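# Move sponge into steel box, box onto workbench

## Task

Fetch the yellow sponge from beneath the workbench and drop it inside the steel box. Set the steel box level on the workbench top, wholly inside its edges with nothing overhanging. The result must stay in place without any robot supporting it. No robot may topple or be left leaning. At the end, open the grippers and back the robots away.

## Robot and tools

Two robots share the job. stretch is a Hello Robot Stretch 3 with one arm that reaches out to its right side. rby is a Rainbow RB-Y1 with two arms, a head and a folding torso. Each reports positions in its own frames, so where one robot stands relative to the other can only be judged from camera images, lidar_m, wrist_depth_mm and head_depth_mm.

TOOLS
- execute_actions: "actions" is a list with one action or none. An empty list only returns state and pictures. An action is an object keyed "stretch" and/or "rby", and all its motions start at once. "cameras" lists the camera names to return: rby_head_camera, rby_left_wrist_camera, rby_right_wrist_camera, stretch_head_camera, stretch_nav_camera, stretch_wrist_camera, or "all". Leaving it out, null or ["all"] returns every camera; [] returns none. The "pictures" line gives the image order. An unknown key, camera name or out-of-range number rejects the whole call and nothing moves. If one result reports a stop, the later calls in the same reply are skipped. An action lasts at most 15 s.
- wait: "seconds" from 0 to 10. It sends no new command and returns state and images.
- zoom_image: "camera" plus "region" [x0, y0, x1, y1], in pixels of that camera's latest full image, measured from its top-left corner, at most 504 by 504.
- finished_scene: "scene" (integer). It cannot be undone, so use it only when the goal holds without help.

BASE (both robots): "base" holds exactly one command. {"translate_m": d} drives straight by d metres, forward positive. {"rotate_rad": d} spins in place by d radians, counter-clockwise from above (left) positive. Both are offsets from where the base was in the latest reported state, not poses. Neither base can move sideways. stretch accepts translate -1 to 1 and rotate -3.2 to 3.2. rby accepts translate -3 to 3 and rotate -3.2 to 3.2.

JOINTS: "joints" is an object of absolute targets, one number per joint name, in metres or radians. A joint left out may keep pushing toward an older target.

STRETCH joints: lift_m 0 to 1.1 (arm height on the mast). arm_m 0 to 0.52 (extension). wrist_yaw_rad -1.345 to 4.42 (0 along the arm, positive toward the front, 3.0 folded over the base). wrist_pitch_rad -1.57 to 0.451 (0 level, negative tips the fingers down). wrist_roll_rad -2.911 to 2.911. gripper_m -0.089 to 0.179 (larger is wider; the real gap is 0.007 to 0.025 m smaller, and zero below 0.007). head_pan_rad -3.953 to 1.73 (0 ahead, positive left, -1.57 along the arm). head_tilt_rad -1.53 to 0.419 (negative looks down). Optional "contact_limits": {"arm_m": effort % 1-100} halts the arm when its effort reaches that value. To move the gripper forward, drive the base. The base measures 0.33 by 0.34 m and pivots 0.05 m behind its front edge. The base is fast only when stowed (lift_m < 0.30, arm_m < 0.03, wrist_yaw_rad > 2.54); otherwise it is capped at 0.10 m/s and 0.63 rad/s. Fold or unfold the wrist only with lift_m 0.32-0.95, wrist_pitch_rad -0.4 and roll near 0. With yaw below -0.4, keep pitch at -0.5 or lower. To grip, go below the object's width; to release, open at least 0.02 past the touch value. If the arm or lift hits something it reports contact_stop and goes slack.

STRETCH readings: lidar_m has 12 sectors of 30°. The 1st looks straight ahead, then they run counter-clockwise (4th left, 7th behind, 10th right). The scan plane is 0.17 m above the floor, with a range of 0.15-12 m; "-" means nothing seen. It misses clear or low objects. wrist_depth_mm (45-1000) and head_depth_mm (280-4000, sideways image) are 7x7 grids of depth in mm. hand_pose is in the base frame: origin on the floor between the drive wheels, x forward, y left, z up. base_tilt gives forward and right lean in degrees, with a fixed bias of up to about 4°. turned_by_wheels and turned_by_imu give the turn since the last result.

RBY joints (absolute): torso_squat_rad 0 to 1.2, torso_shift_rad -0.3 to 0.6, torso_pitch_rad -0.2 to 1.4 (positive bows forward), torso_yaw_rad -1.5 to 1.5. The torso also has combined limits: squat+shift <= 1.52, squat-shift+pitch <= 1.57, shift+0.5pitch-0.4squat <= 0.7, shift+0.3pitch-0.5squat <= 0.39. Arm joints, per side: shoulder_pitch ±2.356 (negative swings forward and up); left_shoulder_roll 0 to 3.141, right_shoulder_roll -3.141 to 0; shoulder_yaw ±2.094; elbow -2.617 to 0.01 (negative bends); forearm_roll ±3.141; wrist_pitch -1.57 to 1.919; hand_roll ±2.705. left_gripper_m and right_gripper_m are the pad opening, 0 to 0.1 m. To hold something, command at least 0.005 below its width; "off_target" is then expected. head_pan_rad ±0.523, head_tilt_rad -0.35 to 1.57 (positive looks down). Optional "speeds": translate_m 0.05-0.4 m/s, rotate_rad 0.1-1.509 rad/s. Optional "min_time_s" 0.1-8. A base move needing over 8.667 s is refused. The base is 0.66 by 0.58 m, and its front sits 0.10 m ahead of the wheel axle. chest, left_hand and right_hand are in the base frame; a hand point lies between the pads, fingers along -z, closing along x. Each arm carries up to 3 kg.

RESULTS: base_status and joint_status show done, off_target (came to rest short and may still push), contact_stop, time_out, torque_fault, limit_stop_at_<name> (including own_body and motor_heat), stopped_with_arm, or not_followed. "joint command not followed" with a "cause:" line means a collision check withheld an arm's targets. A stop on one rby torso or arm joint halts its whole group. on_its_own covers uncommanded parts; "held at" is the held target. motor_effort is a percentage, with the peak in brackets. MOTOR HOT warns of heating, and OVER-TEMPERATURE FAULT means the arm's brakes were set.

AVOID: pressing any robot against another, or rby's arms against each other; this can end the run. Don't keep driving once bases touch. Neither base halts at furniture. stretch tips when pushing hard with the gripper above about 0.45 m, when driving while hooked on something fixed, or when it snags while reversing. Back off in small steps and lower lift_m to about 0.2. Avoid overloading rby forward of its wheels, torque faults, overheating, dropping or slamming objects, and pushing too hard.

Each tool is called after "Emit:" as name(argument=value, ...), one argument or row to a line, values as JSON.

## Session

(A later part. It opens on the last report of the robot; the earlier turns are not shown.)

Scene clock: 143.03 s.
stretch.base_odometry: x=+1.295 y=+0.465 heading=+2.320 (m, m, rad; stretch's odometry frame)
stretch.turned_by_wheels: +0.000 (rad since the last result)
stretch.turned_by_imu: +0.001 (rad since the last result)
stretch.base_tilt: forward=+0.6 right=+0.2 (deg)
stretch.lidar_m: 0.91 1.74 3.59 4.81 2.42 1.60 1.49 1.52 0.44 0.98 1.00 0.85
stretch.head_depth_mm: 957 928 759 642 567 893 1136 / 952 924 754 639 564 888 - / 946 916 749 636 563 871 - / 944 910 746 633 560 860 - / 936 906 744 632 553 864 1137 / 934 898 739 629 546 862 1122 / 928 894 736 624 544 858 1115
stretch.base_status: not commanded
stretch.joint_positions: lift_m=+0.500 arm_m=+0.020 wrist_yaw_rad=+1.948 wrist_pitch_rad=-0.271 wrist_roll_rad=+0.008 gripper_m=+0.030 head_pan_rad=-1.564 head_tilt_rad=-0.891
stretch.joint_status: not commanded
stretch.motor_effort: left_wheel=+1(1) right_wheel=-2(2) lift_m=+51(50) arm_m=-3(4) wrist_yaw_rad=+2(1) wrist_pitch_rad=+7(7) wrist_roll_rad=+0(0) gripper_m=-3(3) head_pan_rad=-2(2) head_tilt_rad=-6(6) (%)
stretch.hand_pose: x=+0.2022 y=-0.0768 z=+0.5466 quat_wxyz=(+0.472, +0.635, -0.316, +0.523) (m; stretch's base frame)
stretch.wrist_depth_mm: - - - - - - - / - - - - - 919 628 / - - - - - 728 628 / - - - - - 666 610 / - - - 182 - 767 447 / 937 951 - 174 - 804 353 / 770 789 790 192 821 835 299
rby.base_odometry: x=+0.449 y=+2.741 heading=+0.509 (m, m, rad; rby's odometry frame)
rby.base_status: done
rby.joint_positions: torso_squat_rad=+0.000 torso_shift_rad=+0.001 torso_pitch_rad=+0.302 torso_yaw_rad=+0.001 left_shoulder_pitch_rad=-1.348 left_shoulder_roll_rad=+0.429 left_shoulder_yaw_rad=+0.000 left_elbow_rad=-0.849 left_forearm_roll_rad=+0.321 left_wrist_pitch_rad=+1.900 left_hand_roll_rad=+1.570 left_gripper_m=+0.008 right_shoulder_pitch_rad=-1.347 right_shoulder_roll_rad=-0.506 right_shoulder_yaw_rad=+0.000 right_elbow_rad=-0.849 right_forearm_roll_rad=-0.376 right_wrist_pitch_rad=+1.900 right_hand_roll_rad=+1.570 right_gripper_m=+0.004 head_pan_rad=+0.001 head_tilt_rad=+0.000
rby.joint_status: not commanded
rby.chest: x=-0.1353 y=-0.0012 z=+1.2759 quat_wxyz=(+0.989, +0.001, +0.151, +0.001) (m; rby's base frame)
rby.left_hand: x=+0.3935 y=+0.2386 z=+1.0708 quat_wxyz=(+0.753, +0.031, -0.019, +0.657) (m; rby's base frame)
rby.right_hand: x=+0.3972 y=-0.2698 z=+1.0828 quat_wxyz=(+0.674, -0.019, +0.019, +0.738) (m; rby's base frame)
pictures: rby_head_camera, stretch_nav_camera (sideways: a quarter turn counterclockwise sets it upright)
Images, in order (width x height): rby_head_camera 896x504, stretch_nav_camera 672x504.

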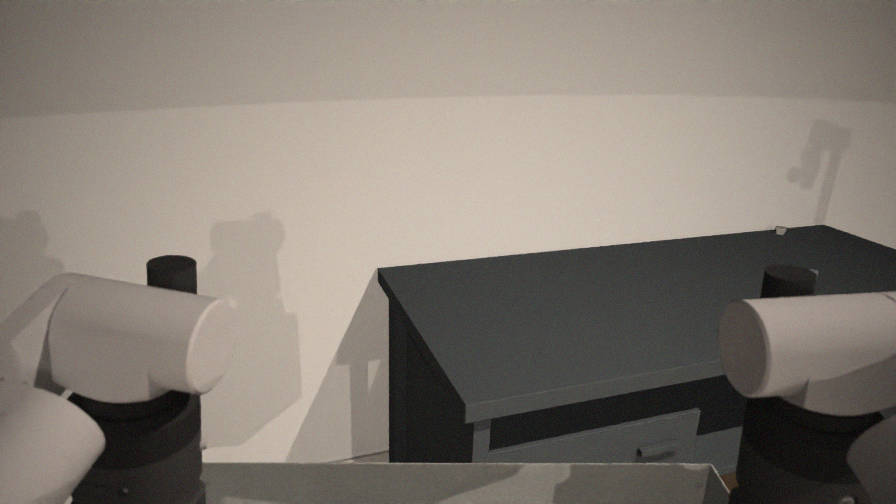

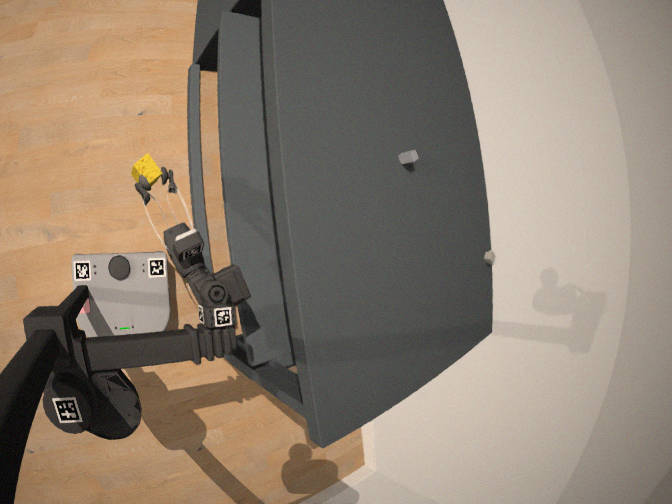

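Emit:
execute_actions(
  actions=[
    {"rby":{"base":{"rotate_rad":-0.45},"speeds":{"rotate_rad":0.9}}},
  ],
  cameras=[],
)

Emit:
execute_actions(
  actions=[
    {"rby":{"base":{"translate_m":0.6}}},
  ],
  cameras=[],
)

Emit:
execute_actions(
  actions=[
    {"rby":{"base":{"rotate_rad":0.95},"speeds":{"rotate_rad":0.9},"joints":{"head_tilt_rad":0.2}}},
  ],
  cameras=[],
)

Emit:
execute_actions(
  actions=[
    {"rby":{"base":{"translate_m":0.35}}},
  ],
  cameras=["rby_head_camera","stretch_nav_camera","rby_left_wrist_camera","rby_right_wrist_camera"],
)

Scene clock: 145.87 s.
stretch.base_odometry: x=+1.295 y=+0.465 heading=+2.320 (m, m, rad; stretch's odometry frame)
stretch.turned_by_wheels: +0.000 (rad since the last result)
stretch.turned_by_imu: +0.000 (rad since the last result)
stretch.base_tilt: forward=+0.5 right=+0.2 (deg)
stretch.lidar_m: 0.91 1.83 3.62 4.81 2.43 1.60 1.49 1.52 0.44 0.98 1.00 0.85
stretch.head_depth_mm: 962 926 760 641 568 891 1131 / 949 921 753 638 565 890 - / 948 916 751 637 562 873 - / 943 911 748 633 559 858 - / 939 905 745 630 553 864 1144 / 934 899 739 629 547 860 1122 / 926 892 734 625 543 859 1112
stretch.base_status: not commanded
stretch.joint_positions: lift_m=+0.500 arm_m=+0.020 wrist_yaw_rad=+1.948 wrist_pitch_rad=-0.271 wrist_roll_rad=+0.008 gripper_m=+0.030 head_pan_rad=-1.564 head_tilt_rad=-0.891
stretch.joint_status: not commanded
stretch.motor_effort: left_wheel=+1(1) right_wheel=-2(2) lift_m=+50(51) arm_m=-4(3) wrist_yaw_rad=+2(2) wrist_pitch_rad=+7(7) wrist_roll_rad=+0(0) gripper_m=-3(4) head_pan_rad=-2(2) head_tilt_rad=-6(5) (%)
stretch.hand_pose: x=+0.2022 y=-0.0768 z=+0.5466 quat_wxyz=(+0.472, +0.635, -0.316, +0.523) (m; stretch's base frame)
stretch.wrist_depth_mm: - - - - - - - / - - - - - 924 623 / - - - - - 721 633 / - - - - - 675 614 / - - - 181 - 759 441 / 943 956 - 172 - 803 346 / 760 788 763 191 802 828 301
rby.base_odometry: x=+0.449 y=+2.740 heading=+0.059 (m, m, rad; rby's odometry frame)
rby.base_status: done
rby.joint_positions: torso_squat_rad=+0.000 torso_shift_rad=+0.001 torso_pitch_rad=+0.302 torso_yaw_rad=+0.001 left_shoulder_pitch_rad=-1.348 left_shoulder_roll_rad=+0.429 left_shoulder_yaw_rad=+0.000 left_elbow_rad=-0.849 left_forearm_roll_rad=+0.321 left_wrist_pitch_rad=+1.900 left_hand_roll_rad=+1.570 left_gripper_m=+0.008 right_shoulder_pitch_rad=-1.347 right_shoulder_roll_rad=-0.506 right_shoulder_yaw_rad=+0.000 right_elbow_rad=-0.849 right_forearm_roll_rad=-0.376 right_wrist_pitch_rad=+1.900 right_hand_roll_rad=+1.570 right_gripper_m=+0.004 head_pan_rad=+0.001 head_tilt_rad=+0.000
rby.joint_status: not commanded
rby.chest: x=-0.1353 y=-0.0012 z=+1.2759 quat_wxyz=(+0.989, +0.001, +0.151, +0.001) (m; rby's base frame)
rby.left_hand: x=+0.3935 y=+0.2386 z=+1.0708 quat_wxyz=(+0.753, +0.031, -0.019, +0.657) (m; rby's base frame)
rby.right_hand: x=+0.3972 y=-0.2697 z=+1.0828 quat_wxyz=(+0.674, -0.019, +0.019, +0.738) (m; rby's base frame)
pictures: none
No camera images: the call's "cameras" was empty. Leave "cameras" out to get every camera's image.

Scene clock: 148.67 s.
stretch.base_odometry: x=+1.295 y=+0.465 heading=+2.320 (m, m, rad; stretch's odometry frame)
stretch.turned_by_wheels: +0.000 (rad since the last result)
stretch.turned_by_imu: +0.000 (rad since the last result)
stretch.base_tilt: forward=+0.7 right=+0.3 (deg)
stretch.lidar_m: 0.91 1.26 3.60 4.83 2.42 1.60 1.49 1.52 0.44 0.98 1.00 0.84
stretch.head_depth_mm: 959 927 759 642 567 890 1132 / 951 923 756 640 564 888 - / 948 915 751 636 562 871 - / 944 908 747 633 560 860 - / 937 904 742 631 553 864 1142 / 934 897 739 628 547 860 1126 / 928 894 734 625 543 860 1113
stretch.base_status: not commanded
stretch.joint_positions: lift_m=+0.500 arm_m=+0.020 wrist_yaw_rad=+1.948 wrist_pitch_rad=-0.271 wrist_roll_rad=+0.008 gripper_m=+0.030 head_pan_rad=-1.564 head_tilt_rad=-0.891
stretch.joint_status: not commanded
stretch.motor_effort: left_wheel=+1(1) right_wheel=-2(2) lift_m=+50(51) arm_m=-4(3) wrist_yaw_rad=+1(2) wrist_pitch_rad=+7(7) wrist_roll_rad=+0(0) gripper_m=-4(3) head_pan_rad=-2(2) head_tilt_rad=-6(5) (%)
stretch.hand_pose: x=+0.2022 y=-0.0768 z=+0.5466 quat_wxyz=(+0.472, +0.635, -0.316, +0.523) (m; stretch's base frame)
stretch.wrist_depth_mm: - - - - - - - / - - - - - 919 616 / - - - - - 728 632 / - - - - - 685 624 / - - - 180 - 774 444 / 926 958 - 174 - 793 352 / 790 812 751 191 797 819 300
rby.base_odometry: x=+1.048 y=+2.776 heading=+0.059 (m, m, rad; rby's odometry frame)
rby.base_status: done
rby.joint_positions: torso_squat_rad=+0.000 torso_shift_rad=+0.001 torso_pitch_rad=+0.302 torso_yaw_rad=+0.001 left_shoulder_pitch_rad=-1.348 left_shoulder_roll_rad=+0.429 left_shoulder_yaw_rad=+0.000 left_elbow_rad=-0.849 left_forearm_roll_rad=+0.321 left_wrist_pitch_rad=+1.900 left_hand_roll_rad=+1.570 left_gripper_m=+0.008 right_shoulder_pitch_rad=-1.347 right_shoulder_roll_rad=-0.506 right_shoulder_yaw_rad=+0.000 right_elbow_rad=-0.849 right_forearm_roll_rad=-0.376 right_wrist_pitch_rad=+1.900 right_hand_roll_rad=+1.570 right_gripper_m=+0.004 head_pan_rad=+0.001 head_tilt_rad=+0.000
rby.joint_status: not commanded
rby.chest: x=-0.1352 y=-0.0012 z=+1.2759 quat_wxyz=(+0.989, +0.001, +0.151, +0.001) (m; rby's base frame)
rby.left_hand: x=+0.3935 y=+0.2386 z=+1.0708 quat_wxyz=(+0.753, +0.031, -0.019, +0.657) (m; rby's base frame)
rby.right_hand: x=+0.3972 y=-0.2697 z=+1.0828 quat_wxyz=(+0.674, -0.019, +0.019, +0.738) (m; rby's base frame)
pictures: none
No camera images: the call's "cameras" was empty. Leave "cameras" out to get every camera's image.

Scene clock: 151.77 s.
stretch.base_odometry: x=+1.295 y=+0.465 heading=+2.320 (m, m, rad; stretch's odometry frame)
stretch.turned_by_wheels: +0.000 (rad since the last result)
stretch.turned_by_imu: +0.000 (rad since the last result)
stretch.base_tilt: forward=+0.4 right=+0.3 (deg)
stretch.lidar_m: 0.91 1.17 3.60 4.84 2.43 1.60 1.49 1.52 0.44 0.98 1.00 0.84
stretch.head_depth_mm: 959 925 757 642 567 889 1129 / 950 920 755 638 565 890 - / 946 916 750 636 563 870 - / 945 910 749 635 560 860 - / 938 904 742 630 552 863 1140 / 932 899 740 628 546 861 1125 / 928 894 736 626 545 859 1117
stretch.base_status: not commanded
stretch.joint_positions: lift_m=+0.500 arm_m=+0.020 wrist_yaw_rad=+1.948 wrist_pitch_rad=-0.271 wrist_roll_rad=+0.008 gripper_m=+0.030 head_pan_rad=-1.564 head_tilt_rad=-0.891
stretch.joint_status: not commanded
stretch.motor_effort: left_wheel=+1(1) right_wheel=-2(2) lift_m=+50(51) arm_m=-3(3) wrist_yaw_rad=+2(2) wrist_pitch_rad=+8(7) wrist_roll_rad=+0(0) gripper_m=-4(4) head_pan_rad=-2(2) head_tilt_rad=-6(6) (%)
stretch.hand_pose: x=+0.2022 y=-0.0768 z=+0.5466 quat_wxyz=(+0.472, +0.635, -0.316, +0.523) (m; stretch's base frame)
stretch.wrist_depth_mm: - - - - - - - / - - - - - 925 619 / - - - - - 706 635 / - - - - - 689 608 / - - - 182 - 740 444 / 966 941 - 173 - 807 354 / 784 791 764 192 797 842 304
rby.base_odometry: x=+1.047 y=+2.776 heading=+1.008 (m, m, rad; rby's odometry frame)
rby.base_status: done
rby.joint_positions: torso_squat_rad=+0.000 torso_shift_rad=+0.001 torso_pitch_rad=+0.302 torso_yaw_rad=+0.001 left_shoulder_pitch_rad=-1.348 left_shoulder_roll_rad=+0.429 left_shoulder_yaw_rad=+0.000 left_elbow_rad=-0.849 left_forearm_roll_rad=+0.321 left_wrist_pitch_rad=+1.900 left_hand_roll_rad=+1.570 left_gripper_m=+0.008 right_shoulder_pitch_rad=-1.347 right_shoulder_roll_rad=-0.506 right_shoulder_yaw_rad=+0.000 right_elbow_rad=-0.849 right_forearm_roll_rad=-0.376 right_wrist_pitch_rad=+1.900 right_hand_roll_rad=+1.570 right_gripper_m=+0.004 head_pan_rad=+0.001 head_tilt_rad=+0.200
rby.joint_status: all done
rby.chest: x=-0.1353 y=-0.0012 z=+1.2759 quat_wxyz=(+0.989, +0.001, +0.151, +0.001) (m; rby's base frame)
rby.left_hand: x=+0.3935 y=+0.2386 z=+1.0708 quat_wxyz=(+0.753, +0.031, -0.019, +0.657) (m; rby's base frame)
rby.right_hand: x=+0.3972 y=-0.2697 z=+1.0828 quat_wxyz=(+0.674, -0.019, +0.019, +0.738) (m; rby's base frame)
pictures: none
No camera images: the call's "cameras" was empty. Leave "cameras" out to get every camera's image.

Scene clock: 154.07 s.
stretch.base_odometry: x=+1.295 y=+0.465 heading=+2.320 (m, m, rad; stretch's odometry frame)
stretch.turned_by_wheels: +0.000 (rad since the last result)
stretch.turned_by_imu: +0.000 (rad since the last result)
stretch.base_tilt: forward=+0.6 right=+0.3 (deg)
stretch.lidar_m: 0.91 1.22 3.60 4.84 2.44 1.60 1.49 1.52 0.44 0.98 1.00 0.85
stretch.head_depth_mm: 958 931 761 642 567 889 1131 / 952 922 755 639 564 887 - / 947 916 751 636 562 870 - / 942 910 748 633 560 860 - / 937 907 743 631 552 864 1140 / 933 901 740 628 547 861 1125 / 929 892 736 625 545 859 1114
stretch.base_status: not commanded
stretch.joint_positions: lift_m=+0.500 arm_m=+0.020 wrist_yaw_rad=+1.948 wrist_pitch_rad=-0.271 wrist_roll_rad=+0.008 gripper_m=+0.030 head_pan_rad=-1.564 head_tilt_rad=-0.891
stretch.joint_status: not commanded
stretch.motor_effort: left_wheel=+1(1) right_wheel=-2(2) lift_m=+51(51) arm_m=-4(4) wrist_yaw_rad=+2(1) wrist_pitch_rad=+7(8) wrist_roll_rad=+1(0) gripper_m=-4(3) head_pan_rad=-2(2) head_tilt_rad=-6(6) (%)
stretch.hand_pose: x=+0.2022 y=-0.0768 z=+0.5466 quat_wxyz=(+0.472, +0.635, -0.316, +0.523) (m; stretch's base frame)
stretch.wrist_depth_mm: - - - - - - - / - - - - - 921 612 / - - - - - 736 648 / - - - - - 666 617 / - - - 181 - 750 446 / 933 942 - 173 - 812 354 / 806 782 779 191 797 831 306
rby.base_odometry: x=+1.234 y=+3.072 heading=+1.009 (m, m, rad; rby's odometry frame)
rby.base_status: done
rby.joint_positions: torso_squat_rad=+0.000 torso_shift_rad=+0.001 torso_pitch_rad=+0.302 torso_yaw_rad=+0.001 left_shoulder_pitch_rad=-1.348 left_shoulder_roll_rad=+0.429 left_shoulder_yaw_rad=+0.000 left_elbow_rad=-0.849 left_forearm_roll_rad=+0.321 left_wrist_pitch_rad=+1.900 left_hand_roll_rad=+1.570 left_gripper_m=+0.008 right_shoulder_pitch_rad=-1.347 right_shoulder_roll_rad=-0.506 right_shoulder_yaw_rad=+0.000 right_elbow_rad=-0.849 right_forearm_roll_rad=-0.376 right_wrist_pitch_rad=+1.900 right_hand_roll_rad=+1.570 right_gripper_m=+0.004 head_pan_rad=+0.001 head_tilt_rad=+0.200
rby.joint_status: not commanded
rby.chest: x=-0.1353 y=-0.0012 z=+1.2759 quat_wxyz=(+0.989, +0.001, +0.151, +0.001) (m; rby's base frame)
rby.left_hand: x=+0.3935 y=+0.2386 z=+1.0708 quat_wxyz=(+0.753, +0.031, -0.019, +0.657) (m; rby's base frame)
rby.right_hand: x=+0.3972 y=-0.2697 z=+1.0829 quat_wxyz=(+0.674, -0.019, +0.019, +0.738) (m; rby's base frame)
pictures: rby_head_camera, rby_left_wrist_camera, rby_right_wrist_camera, stretch_nav_camera (sideways: a quarter turn counterclockwise sets it upright)
Images, in order (width x height): rby_head_camera 896x504, rby_left_wrist_camera 644x364, rby_right_wrist_camera 644x364, stretch_nav_camera 672x504.

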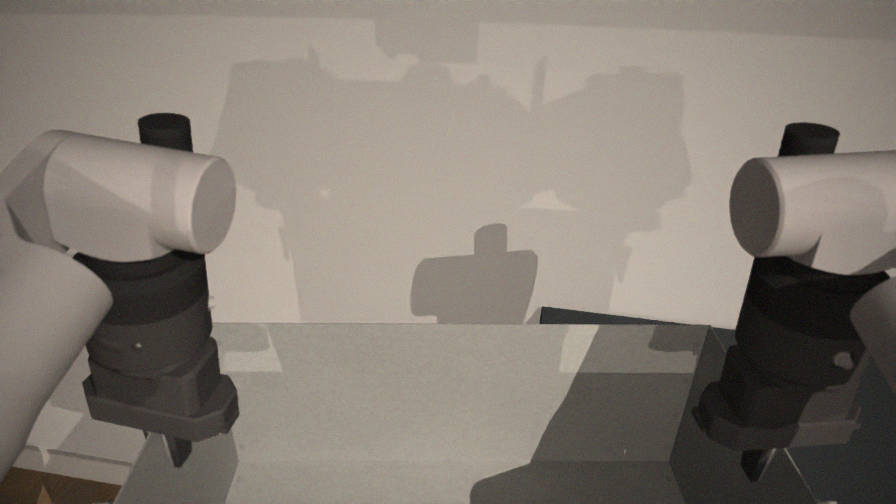

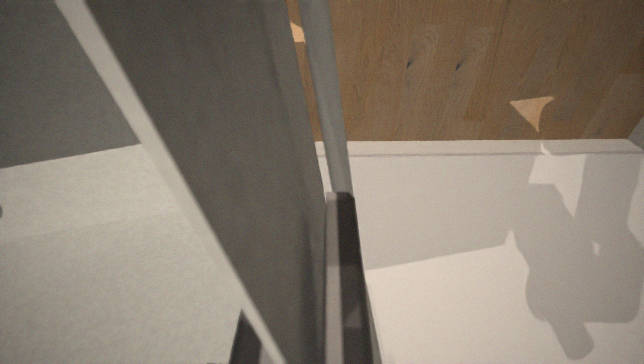

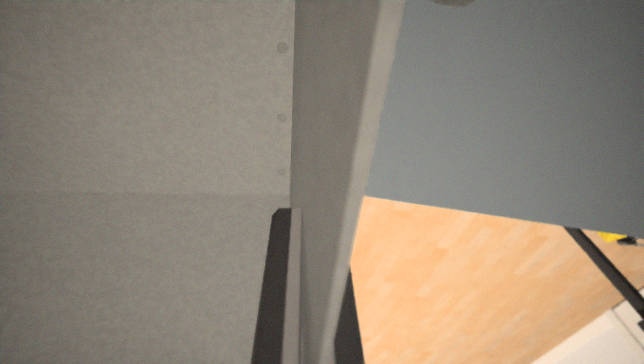

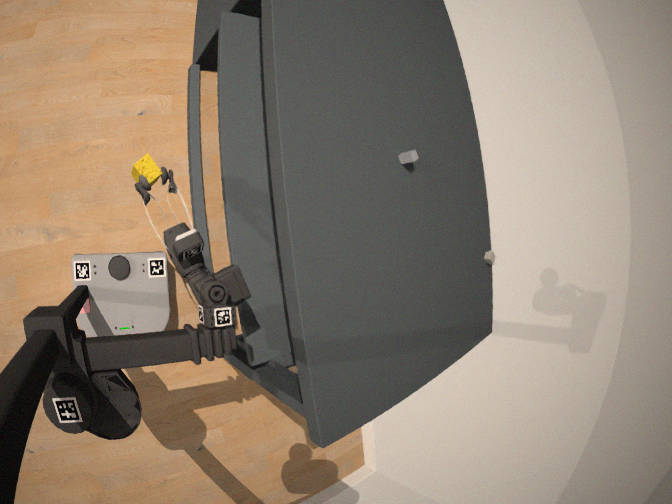

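Emit:
execute_actions(
  actions=[
    {"rby":{"base":{"translate_m":-0.4}},"stretch":{"base":{"translate_m":-0.3}}},
  ],
  cameras=[],
)

Emit:
execute_actions(
  actions=[
    {"rby":{"base":{"rotate_rad":-1.1}}},
  ],
  cameras=[],
)

Emit:
execute_actions(
  actions=[
    {"rby":{"base":{"translate_m":0.6}}},
  ],
  cameras=[],
)

Emit:
execute_actions(
  actions=[
    {"rby":{"base":{"rotate_rad":1.0}}},
  ],
  cameras=[],
)

Emit:
execute_actions(
  actions=[
    {"rby":{"base":{"translate_m":0.2}}},
  ],
  cameras=["rby_head_camera","rby_left_wrist_camera","rby_right_wrist_camera","stretch_nav_camera"],
)

Scene clock: 159.00 s.
stretch.base_odometry: x=+1.499 y=+0.246 heading=+2.320 (m, m, rad; stretch's odometry frame)
stretch.turned_by_wheels: +0.000 (rad since the last result)
stretch.turned_by_imu: +0.000 (rad since the last result)
stretch.base_tilt: forward=+0.5 right=+0.4 (deg)
stretch.lidar_m: 1.14 1.45 4.21 4.79 1.95 1.28 1.19 1.22 1.18 0.34 1.04 1.15
stretch.head_depth_mm: 993 1149 1372 1597 1431 1266 1133 / 984 1151 1365 1585 1434 1262 - / 983 1135 1351 1562 1376 1281 - / 975 937 746 634 582 870 - / 971 904 742 630 577 1146 1163 / 964 898 741 628 570 1140 1133 / 959 895 737 625 565 873 1118
stretch.base_status: done
stretch.joint_positions: lift_m=+0.500 arm_m=+0.020 wrist_yaw_rad=+1.948 wrist_pitch_rad=-0.271 wrist_roll_rad=+0.008 gripper_m=+0.030 head_pan_rad=-1.564 head_tilt_rad=-0.891
stretch.joint_status: not commanded
stretch.motor_effort: left_wheel=+1(3) right_wheel=-2(6) lift_m=+50(51) arm_m=-3(4) wrist_yaw_rad=+0(2) wrist_pitch_rad=+7(7) wrist_roll_rad=+0(0) gripper_m=-3(4) head_pan_rad=-3(2) head_tilt_rad=-6(5) (%)
stretch.hand_pose: x=+0.2022 y=-0.0768 z=+0.5466 quat_wxyz=(+0.472, +0.635, -0.316, +0.523) (m; stretch's base frame)
stretch.wrist_depth_mm: - - - - - - - / - - - - - 980 885 / - - - - - 939 902 / - - - - - - 627 / - - - 181 - - 444 / 934 962 - 173 - 968 383 / 786 765 761 190 794 835 816
rby.base_odometry: x=+1.021 y=+2.733 heading=+1.010 (m, m, rad; rby's odometry frame)
rby.base_status: done
rby.joint_positions: torso_squat_rad=+0.000 torso_shift_rad=+0.001 torso_pitch_rad=+0.302 torso_yaw_rad=+0.001 left_shoulder_pitch_rad=-1.348 left_shoulder_roll_rad=+0.429 left_shoulder_yaw_rad=+0.000 left_elbow_rad=-0.849 left_forearm_roll_rad=+0.321 left_wrist_pitch_rad=+1.900 left_hand_roll_rad=+1.570 left_gripper_m=+0.008 right_shoulder_pitch_rad=-1.347 right_shoulder_roll_rad=-0.506 right_shoulder_yaw_rad=+0.000 right_elbow_rad=-0.849 right_forearm_roll_rad=-0.376 right_wrist_pitch_rad=+1.900 right_hand_roll_rad=+1.570 right_gripper_m=+0.004 head_pan_rad=+0.001 head_tilt_rad=+0.200
rby.joint_status: not commanded
rby.chest: x=-0.1353 y=-0.0012 z=+1.2759 quat_wxyz=(+0.989, +0.001, +0.151, +0.001) (m; rby's base frame)
rby.left_hand: x=+0.3934 y=+0.2386 z=+1.0708 quat_wxyz=(+0.753, +0.031, -0.019, +0.657) (m; rby's base frame)
rby.right_hand: x=+0.3971 y=-0.2697 z=+1.0829 quat_wxyz=(+0.674, -0.019, +0.019, +0.738) (m; rby's base frame)
pictures: none
No camera images: the call's "cameras" was empty. Leave "cameras" out to get every camera's image.

Scene clock: 162.30 s.
stretch.base_odometry: x=+1.499 y=+0.246 heading=+2.320 (m, m, rad; stretch's odometry frame)
stretch.turned_by_wheels: +0.000 (rad since the last result)
stretch.turned_by_imu: +0.000 (rad since the last result)
stretch.base_tilt: forward=+0.5 right=+0.4 (deg)
stretch.lidar_m: 1.14 1.57 4.18 4.79 1.96 1.28 1.19 1.22 1.18 0.33 1.04 1.15
stretch.head_depth_mm: 992 1149 1373 1600 1431 1272 1136 / 984 1141 1364 1578 1425 1259 - / 980 1135 1346 1579 1375 1279 - / 975 938 747 633 582 871 - / 968 906 742 632 577 1146 1164 / 966 898 739 627 570 1138 1129 / 958 893 736 625 565 874 1116
stretch.base_status: not commanded
stretch.joint_positions: lift_m=+0.500 arm_m=+0.020 wrist_yaw_rad=+1.948 wrist_pitch_rad=-0.271 wrist_roll_rad=+0.008 gripper_m=+0.030 head_pan_rad=-1.564 head_tilt_rad=-0.891
stretch.joint_status: not commanded
stretch.motor_effort: left_wheel=+1(1) right_wheel=-1(1) lift_m=+50(51) arm_m=-3(4) wrist_yaw_rad=+1(1) wrist_pitch_rad=+8(7) wrist_roll_rad=+0(0) gripper_m=-4(4) head_pan_rad=-2(3) head_tilt_rad=-5(6) (%)
stretch.hand_pose: x=+0.2022 y=-0.0768 z=+0.5466 quat_wxyz=(+0.472, +0.635, -0.316, +0.523) (m; stretch's base frame)
stretch.wrist_depth_mm: - - - - - - - / - - - - - 957 885 / - - - - - 933 882 / - - - - - 998 622 / - - - 180 - - 439 / 924 971 - 172 - 985 373 / 771 805 785 190 789 818 819
rby.base_odometry: x=+1.021 y=+2.733 heading=-0.090 (m, m, rad; rby's odometry frame)
rby.base_status: done
rby.joint_positions: torso_squat_rad=+0.000 torso_shift_rad=+0.001 torso_pitch_rad=+0.302 torso_yaw_rad=+0.001 left_shoulder_pitch_rad=-1.348 left_shoulder_roll_rad=+0.429 left_shoulder_yaw_rad=+0.000 left_elbow_rad=-0.849 left_forearm_roll_rad=+0.321 left_wrist_pitch_rad=+1.900 left_hand_roll_rad=+1.570 left_gripper_m=+0.008 right_shoulder_pitch_rad=-1.347 right_shoulder_roll_rad=-0.506 right_shoulder_yaw_rad=+0.000 right_elbow_rad=-0.849 right_forearm_roll_rad=-0.376 right_wrist_pitch_rad=+1.900 right_hand_roll_rad=+1.570 right_gripper_m=+0.004 head_pan_rad=+0.001 head_tilt_rad=+0.200
rby.joint_status: not commanded
rby.chest: x=-0.1353 y=-0.0012 z=+1.2759 quat_wxyz=(+0.989, +0.001, +0.151, +0.001) (m; rby's base frame)
rby.left_hand: x=+0.3934 y=+0.2386 z=+1.0708 quat_wxyz=(+0.753, +0.031, -0.019, +0.657) (m; rby's base frame)
rby.right_hand: x=+0.3971 y=-0.2697 z=+1.0829 quat_wxyz=(+0.674, -0.019, +0.019, +0.738) (m; rby's base frame)
pictures: none
No camera images: the call's "cameras" was empty. Leave "cameras" out to get every camera's image.

Scene clock: 165.10 s.
stretch.base_odometry: x=+1.499 y=+0.246 heading=+2.320 (m, m, rad; stretch's odometry frame)
stretch.turned_by_wheels: +0.000 (rad since the last result)
stretch.turned_by_imu: +0.000 (rad since the last result)
stretch.base_tilt: forward=+0.8 right=+0.5 (deg)
stretch.lidar_m: 1.02 1.01 4.20 4.81 1.96 1.28 1.20 1.22 1.18 0.33 1.04 1.16
stretch.head_depth_mm: 991 1148 1374 1590 1429 1268 1131 / 987 1148 1366 1585 1429 1257 - / 978 1137 1349 1564 1375 1278 - / 976 936 747 633 582 871 - / 970 904 743 630 577 1142 1165 / 964 898 737 628 570 1138 1131 / 959 895 735 625 566 873 1117
stretch.base_status: not commanded
stretch.joint_positions: lift_m=+0.500 arm_m=+0.020 wrist_yaw_rad=+1.948 wrist_pitch_rad=-0.271 wrist_roll_rad=+0.008 gripper_m=+0.030 head_pan_rad=-1.564 head_tilt_rad=-0.891
stretch.joint_status: not commanded
stretch.motor_effort: left_wheel=+2(1) right_wheel=-2(1) lift_m=+50(50) arm_m=-4(4) wrist_yaw_rad=+2(1) wrist_pitch_rad=+7(7) wrist_roll_rad=+0(0) gripper_m=-4(4) head_pan_rad=-2(2) head_tilt_rad=-6(6) (%)
stretch.hand_pose: x=+0.2022 y=-0.0768 z=+0.5466 quat_wxyz=(+0.472, +0.635, -0.316, +0.523) (m; stretch's base frame)
stretch.wrist_depth_mm: - - - - - - - / - - - - - 980 871 / - - - - - 943 862 / - - - - - - 628 / - - - 181 - - 445 / 952 962 - 173 - 979 377 / 800 810 782 191 784 836 816
rby.base_odometry: x=+1.618 y=+2.680 heading=-0.090 (m, m, rad; rby's odometry frame)
rby.base_status: done
rby.joint_positions: torso_squat_rad=+0.000 torso_shift_rad=+0.001 torso_pitch_rad=+0.302 torso_yaw_rad=+0.001 left_shoulder_pitch_rad=-1.348 left_shoulder_roll_rad=+0.429 left_shoulder_yaw_rad=+0.000 left_elbow_rad=-0.849 left_forearm_roll_rad=+0.321 left_wrist_pitch_rad=+1.900 left_hand_roll_rad=+1.570 left_gripper_m=+0.008 right_shoulder_pitch_rad=-1.347 right_shoulder_roll_rad=-0.506 right_shoulder_yaw_rad=+0.000 right_elbow_rad=-0.849 right_forearm_roll_rad=-0.376 right_wrist_pitch_rad=+1.900 right_hand_roll_rad=+1.570 right_gripper_m=+0.004 head_pan_rad=+0.001 head_tilt_rad=+0.200
rby.joint_status: not commanded
rby.chest: x=-0.1352 y=-0.0012 z=+1.2759 quat_wxyz=(+0.989, +0.001, +0.151, +0.001) (m; rby's base frame)
rby.left_hand: x=+0.3935 y=+0.2386 z=+1.0707 quat_wxyz=(+0.753, +0.031, -0.019, +0.657) (m; rby's base frame)
rby.right_hand: x=+0.3972 y=-0.2697 z=+1.0828 quat_wxyz=(+0.674, -0.019, +0.019, +0.738) (m; rby's base frame)
pictures: none
No camera images: the call's "cameras" was empty. Leave "cameras" out to get every camera's image.

Scene clock: 168.27 s.
stretch.base_odometry: x=+1.499 y=+0.246 heading=+2.320 (m, m, rad; stretch's odometry frame)
stretch.turned_by_wheels: +0.000 (rad since the last result)
stretch.turned_by_imu: +0.000 (rad since the last result)
stretch.base_tilt: forward=+0.5 right=+0.3 (deg)
stretch.lidar_m: 0.93 1.00 4.17 4.80 1.95 1.28 1.19 1.22 1.18 0.33 1.04 1.16
stretch.head_depth_mm: 989 1152 1379 1597 1430 1272 1132 / 985 1145 1366 1581 1433 1263 - / 980 1138 1348 1566 1376 1280 - / 972 938 747 634 582 871 - / 965 904 744 632 577 1146 1162 / 966 898 740 628 570 1145 1132 / 960 893 734 625 564 872 1116
stretch.base_status: not commanded
stretch.joint_positions: lift_m=+0.500 arm_m=+0.020 wrist_yaw_rad=+1.948 wrist_pitch_rad=-0.271 wrist_roll_rad=+0.008 gripper_m=+0.030 head_pan_rad=-1.564 head_tilt_rad=-0.891
stretch.joint_status: not commanded
stretch.motor_effort: left_wheel=+1(1) right_wheel=-2(2) lift_m=+51(51) arm_m=-4(4) wrist_yaw_rad=+1(2) wrist_pitch_rad=+7(7) wrist_roll_rad=+0(0) gripper_m=-4(3) head_pan_rad=-2(3) head_tilt_rad=-6(6) (%)
stretch.hand_pose: x=+0.2022 y=-0.0768 z=+0.5466 quat_wxyz=(+0.472, +0.635, -0.316, +0.523) (m; stretch's base frame)
stretch.wrist_depth_mm: - - - - - - - / - - - - - 955 853 / - - - - - 914 885 / - - - - - - 626 / - - - 181 - - 452 / 954 950 - 174 - 968 379 / 766 782 779 191 800 834 807
rby.base_odometry: x=+1.618 y=+2.679 heading=+0.910 (m, m, rad; rby's odometry frame)
rby.base_status: done
rby.joint_positions: torso_squat_rad=+0.000 torso_shift_rad=+0.001 torso_pitch_rad=+0.302 torso_yaw_rad=+0.001 left_shoulder_pitch_rad=-1.348 left_shoulder_roll_rad=+0.429 left_shoulder_yaw_rad=+0.000 left_elbow_rad=-0.849 left_forearm_roll_rad=+0.321 left_wrist_pitch_rad=+1.900 left_hand_roll_rad=+1.570 left_gripper_m=+0.008 right_shoulder_pitch_rad=-1.347 right_shoulder_roll_rad=-0.506 right_shoulder_yaw_rad=+0.000 right_elbow_rad=-0.849 right_forearm_roll_rad=-0.376 right_wrist_pitch_rad=+1.900 right_hand_roll_rad=+1.570 right_gripper_m=+0.004 head_pan_rad=+0.001 head_tilt_rad=+0.200
rby.joint_status: not commanded
rby.chest: x=-0.1353 y=-0.0012 z=+1.2759 quat_wxyz=(+0.989, +0.001, +0.151, +0.001) (m; rby's base frame)
rby.left_hand: x=+0.3935 y=+0.2386 z=+1.0708 quat_wxyz=(+0.753, +0.031, -0.019, +0.657) (m; rby's base frame)
rby.right_hand: x=+0.3972 y=-0.2697 z=+1.0828 quat_wxyz=(+0.674, -0.019, +0.019, +0.738) (m; rby's base frame)
pictures: none
No camera images: the call's "cameras" was empty. Leave "cameras" out to get every camera's image.

Scene clock: 170.03 s.
stretch.base_odometry: x=+1.499 y=+0.246 heading=+2.320 (m, m, rad; stretch's odometry frame)
stretch.turned_by_wheels: +0.000 (rad since the last result)
stretch.turned_by_imu: +0.000 (rad since the last result)
stretch.base_tilt: forward=+0.5 right=+0.3 (deg)
stretch.lidar_m: 0.96 1.01 4.18 4.81 1.95 1.28 1.20 1.22 1.18 0.33 1.04 1.16
stretch.head_depth_mm: 993 1150 1373 1591 1434 1267 1132 / 988 1146 1365 1584 1431 1262 - / 980 1138 1350 1569 1374 1279 - / 974 939 746 634 583 871 - / 968 905 742 630 578 1147 1160 / 965 900 739 628 570 1142 1132 / 958 894 736 625 565 875 1114
stretch.base_status: not commanded
stretch.joint_positions: lift_m=+0.500 arm_m=+0.020 wrist_yaw_rad=+1.948 wrist_pitch_rad=-0.271 wrist_roll_rad=+0.008 gripper_m=+0.030 head_pan_rad=-1.564 head_tilt_rad=-0.891
stretch.joint_status: not commanded
stretch.motor_effort: left_wheel=+1(1) right_wheel=-2(1) lift_m=+51(50) arm_m=-4(4) wrist_yaw_rad=+1(1) wrist_pitch_rad=+8(8) wrist_roll_rad=+0(0) gripper_m=-4(3) head_pan_rad=-3(2) head_tilt_rad=-5(6) (%)
stretch.hand_pose: x=+0.2022 y=-0.0768 z=+0.5466 quat_wxyz=(+0.472, +0.635, -0.316, +0.523) (m; stretch's base frame)
stretch.wrist_depth_mm: - - - - - - - / - - - - - - 862 / - - - - - 936 885 / - - - - - - 627 / - - - 181 992 - 443 / 954 932 - 172 - - 382 / 768 778 807 191 804 811 819
rby.base_odometry: x=+1.741 y=+2.837 heading=+0.910 (m, m, rad; rby's odometry frame)
rby.base_status: done
rby.joint_positions: torso_squat_rad=+0.000 torso_shift_rad=+0.001 torso_pitch_rad=+0.302 torso_yaw_rad=+0.001 left_shoulder_pitch_rad=-1.348 left_shoulder_roll_rad=+0.429 left_shoulder_yaw_rad=+0.000 left_elbow_rad=-0.849 left_forearm_roll_rad=+0.321 left_wrist_pitch_rad=+1.900 left_hand_roll_rad=+1.570 left_gripper_m=+0.008 right_shoulder_pitch_rad=-1.347 right_shoulder_roll_rad=-0.506 right_shoulder_yaw_rad=+0.000 right_elbow_rad=-0.849 right_forearm_roll_rad=-0.376 right_wrist_pitch_rad=+1.900 right_hand_roll_rad=+1.570 right_gripper_m=+0.004 head_pan_rad=+0.001 head_tilt_rad=+0.200
rby.joint_status: not commanded
rby.chest: x=-0.1353 y=-0.0012 z=+1.2759 quat_wxyz=(+0.989, +0.001, +0.151, +0.001) (m; rby's base frame)
rby.left_hand: x=+0.3935 y=+0.2386 z=+1.0708 quat_wxyz=(+0.753, +0.031, -0.019, +0.657) (m; rby's base frame)
rby.right_hand: x=+0.3972 y=-0.2697 z=+1.0829 quat_wxyz=(+0.674, -0.019, +0.019, +0.738) (m; rby's base frame)
pictures: rby_head_camera, rby_left_wrist_camera, rby_right_wrist_camera, stretch_nav_camera (sideways: a quarter turn counterclockwise sets it upright)
Images, in order (width x height): rby_head_camera 896x504, rby_left_wrist_camera 644x364, rby_right_wrist_camera 644x364, stretch_nav_camera 672x504.

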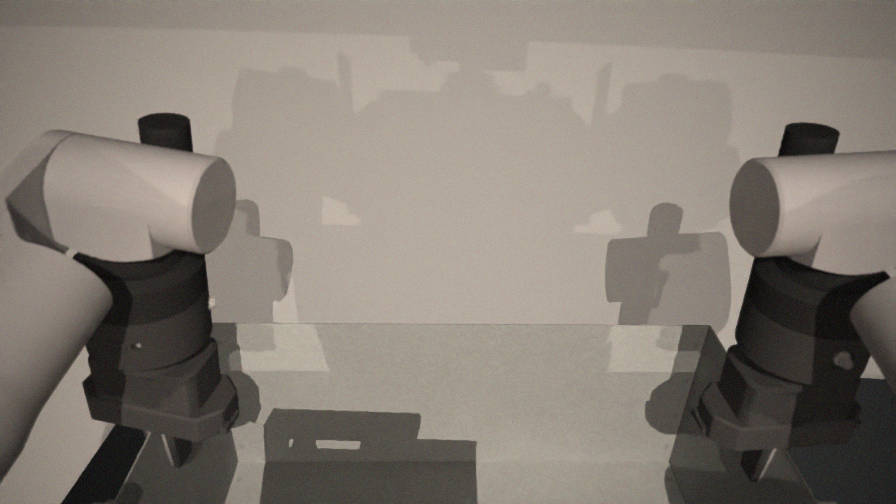

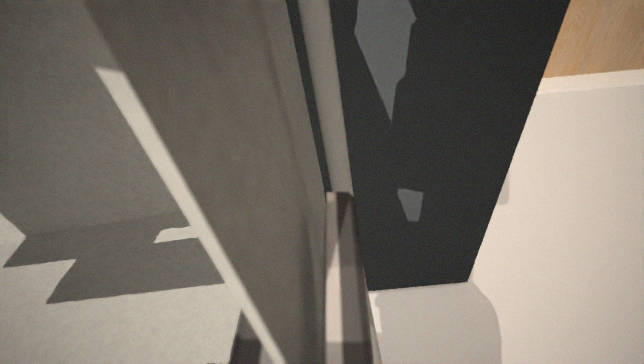

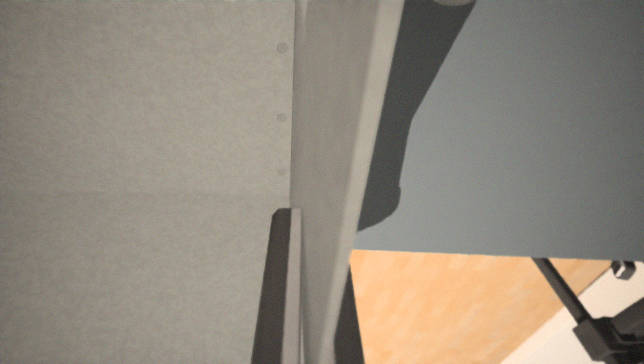

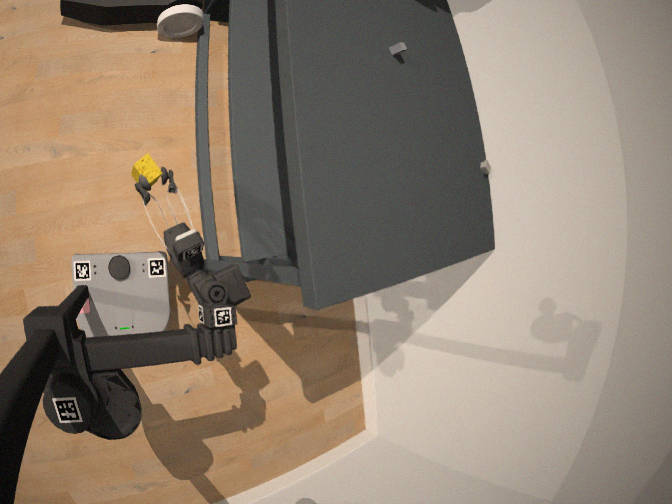

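Emit:
execute_actions(
  actions=[
    {"rby":{"base":{"translate_m":0.04},"joints":{"torso_squat_rad":0.45}}},
  ],
  cameras=["rby_left_wrist_camera","rby_right_wrist_camera"],
)

Emit:
execute_actions(
  actions=[
    {"rby":{"joints":{"torso_squat_rad":0.75}}},
  ],
  cameras=["rby_left_wrist_camera","rby_right_wrist_camera"],
)

Scene clock: 173.00 s.
stretch.base_odometry: x=+1.499 y=+0.246 heading=+2.320 (m, m, rad; stretch's odometry frame)
stretch.turned_by_wheels: +0.000 (rad since the last result)
stretch.turned_by_imu: +0.000 (rad since the last result)
stretch.base_tilt: forward=+0.6 right=+0.4 (deg)
stretch.lidar_m: 0.97 1.04 4.18 4.78 1.96 1.28 1.19 1.22 1.18 0.34 1.04 1.15
stretch.head_depth_mm: 989 1151 1373 1596 1440 1266 1133 / 987 1140 1364 1585 1425 1263 - / 981 1138 1352 1567 1374 1281 - / 974 938 748 634 582 872 - / 967 905 745 630 578 1143 1162 / 964 899 740 627 570 1140 1133 / 958 894 737 626 565 874 1116
stretch.base_status: not commanded
stretch.joint_positions: lift_m=+0.500 arm_m=+0.020 wrist_yaw_rad=+1.948 wrist_pitch_rad=-0.271 wrist_roll_rad=+0.008 gripper_m=+0.030 head_pan_rad=-1.564 head_tilt_rad=-0.891
stretch.joint_status: not commanded
stretch.motor_effort: left_wheel=+1(1) right_wheel=-1(1) lift_m=+50(51) arm_m=-3(3) wrist_yaw_rad=+1(2) wrist_pitch_rad=+7(7) wrist_roll_rad=+0(0) gripper_m=-4(4) head_pan_rad=-2(2) head_tilt_rad=-6(6) (%)
stretch.hand_pose: x=+0.2022 y=-0.0768 z=+0.5466 quat_wxyz=(+0.472, +0.635, -0.316, +0.523) (m; stretch's base frame)
stretch.wrist_depth_mm: - - - - - - - / - - - - - 972 885 / - - - - - 924 874 / - - - - - - 626 / - - - 181 - - 449 / 951 940 - 174 - 991 380 / 802 780 773 190 797 826 812
rby.base_odometry: x=+1.765 y=+2.868 heading=+0.906 (m, m, rad; rby's odometry frame)
rby.base_status: translate_m time_out (by the wheels' count: +0.039 of +0.040)
rby.joint_positions: torso_squat_rad=+0.450 torso_shift_rad=+0.001 torso_pitch_rad=+0.302 torso_yaw_rad=+0.001 left_shoulder_pitch_rad=-1.348 left_shoulder_roll_rad=+0.429 left_shoulder_yaw_rad=+0.000 left_elbow_rad=-0.849 left_forearm_roll_rad=+0.321 left_wrist_pitch_rad=+1.900 left_hand_roll_rad=+1.570 left_gripper_m=+0.008 right_shoulder_pitch_rad=-1.347 right_shoulder_roll_rad=-0.506 right_shoulder_yaw_rad=+0.000 right_elbow_rad=-0.849 right_forearm_roll_rad=-0.376 right_wrist_pitch_rad=+1.900 right_hand_roll_rad=+1.570 right_gripper_m=+0.004 head_pan_rad=+0.001 head_tilt_rad=+0.200
rby.joint_status: all done
rby.chest: x=-0.1355 y=-0.0011 z=+1.2063 quat_wxyz=(+0.989, +0.001, +0.150, +0.001) (m; rby's base frame)
rby.left_hand: x=+0.3933 y=+0.2386 z=+1.0013 quat_wxyz=(+0.753, +0.031, -0.019, +0.657) (m; rby's base frame)
rby.right_hand: x=+0.3970 y=-0.2696 z=+1.0133 quat_wxyz=(+0.674, -0.019, +0.019, +0.738) (m; rby's base frame)
pictures: rby_left_wrist_camera, rby_right_wrist_camera
Images, in order (width x height): rby_left_wrist_camera 644x364, rby_right_wrist_camera 644x364.

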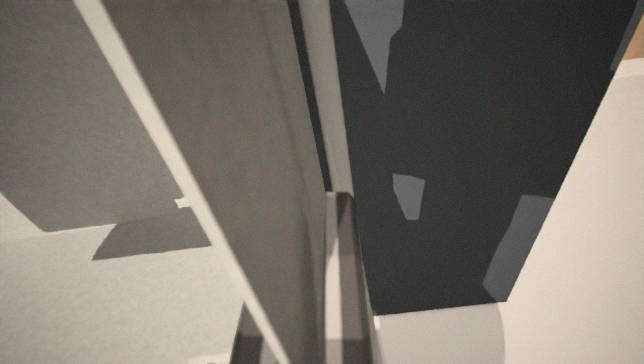

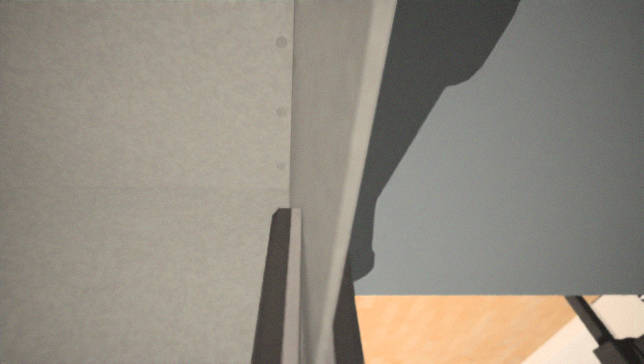

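not run: a stop came earlier in this reply.

Emit:
execute_actions(
  actions=[
    {"rby":{"base":{"translate_m":-0.01},"joints":{"torso_squat_rad":0.72}}},
  ],
  cameras=[],
)

Scene clock: 174.63 s.
stretch.base_odometry: x=+1.499 y=+0.246 heading=+2.320 (m, m, rad; stretch's odometry frame)
stretch.turned_by_wheels: +0.000 (rad since the last result)
stretch.turned_by_imu: +0.000 (rad since the last result)
stretch.base_tilt: forward=+0.6 right=+0.3 (deg)
stretch.lidar_m: 0.96 1.04 4.18 4.79 1.95 1.28 1.19 1.22 1.17 0.34 1.04 1.16
stretch.head_depth_mm: 990 1155 1371 1596 1434 1262 1133 / 987 1147 1362 1588 1431 1260 - / 980 1137 1352 1570 1377 1279 - / 975 938 746 634 582 873 - / 969 904 742 630 577 1146 1162 / 964 898 738 628 570 1136 1132 / 961 893 736 626 565 875 1111
stretch.base_status: not commanded
stretch.joint_positions: lift_m=+0.500 arm_m=+0.020 wrist_yaw_rad=+1.948 wrist_pitch_rad=-0.271 wrist_roll_rad=+0.008 gripper_m=+0.030 head_pan_rad=-1.564 head_tilt_rad=-0.891
stretch.joint_status: not commanded
stretch.motor_effort: left_wheel=+2(2) right_wheel=-1(1) lift_m=+51(51) arm_m=-4(4) wrist_yaw_rad=+2(1) wrist_pitch_rad=+8(8) wrist_roll_rad=+0(0) gripper_m=-3(4) head_pan_rad=-3(3) head_tilt_rad=-5(6) (%)
stretch.hand_pose: x=+0.2022 y=-0.0768 z=+0.5466 quat_wxyz=(+0.472, +0.635, -0.316, +0.523) (m; stretch's base frame)
stretch.wrist_depth_mm: - - - - - - - / - - - - - 951 883 / - - - - - 930 892 / - - - - - - 616 / - - - 182 - - 446 / 924 912 - 174 - 990 375 / 800 791 788 192 792 820 823
rby.base_odometry: x=+1.759 y=+2.860 heading=+0.907 (m, m, rad; rby's odometry frame)
rby.base_status: done
rby.joint_positions: torso_squat_rad=+0.609 torso_shift_rad=-0.003 torso_pitch_rad=+0.292 torso_yaw_rad=+0.001 left_shoulder_pitch_rad=-1.357 left_shoulder_roll_rad=+0.432 left_shoulder_yaw_rad=+0.001 left_elbow_rad=-0.853 left_forearm_roll_rad=+0.321 left_wrist_pitch_rad=+1.900 left_hand_roll_rad=+1.570 left_gripper_m=+0.008 right_shoulder_pitch_rad=-1.352 right_shoulder_roll_rad=-0.509 right_shoulder_yaw_rad=-0.001 right_elbow_rad=-0.851 right_forearm_roll_rad=-0.376 right_wrist_pitch_rad=+1.900 right_hand_roll_rad=+1.570 right_gripper_m=+0.005 head_pan_rad=+0.001 head_tilt_rad=+0.200
rby.joint_status: torso_squat_rad contact_stop (moved +0.159 of +0.270)
rby.on_its_own: torso_squat_rad is held at +0.609, not at your +0.720, since a contact_stop
rby.chest: x=-0.1404 y=-0.0013 z=+1.1510 quat_wxyz=(+0.989, +0.001, +0.146, +0.001) (m; rby's base frame)
rby.left_hand: x=+0.3937 y=+0.2384 z=+0.9574 quat_wxyz=(+0.753, +0.023, -0.028, +0.657) (m; rby's base frame)
rby.right_hand: x=+0.3961 y=-0.2699 z=+0.9671 quat_wxyz=(+0.674, -0.026, +0.012, +0.738) (m; rby's base frame)
pictures: none
No camera images: the call's "cameras" was empty. Leave "cameras" out to get every camera's image.


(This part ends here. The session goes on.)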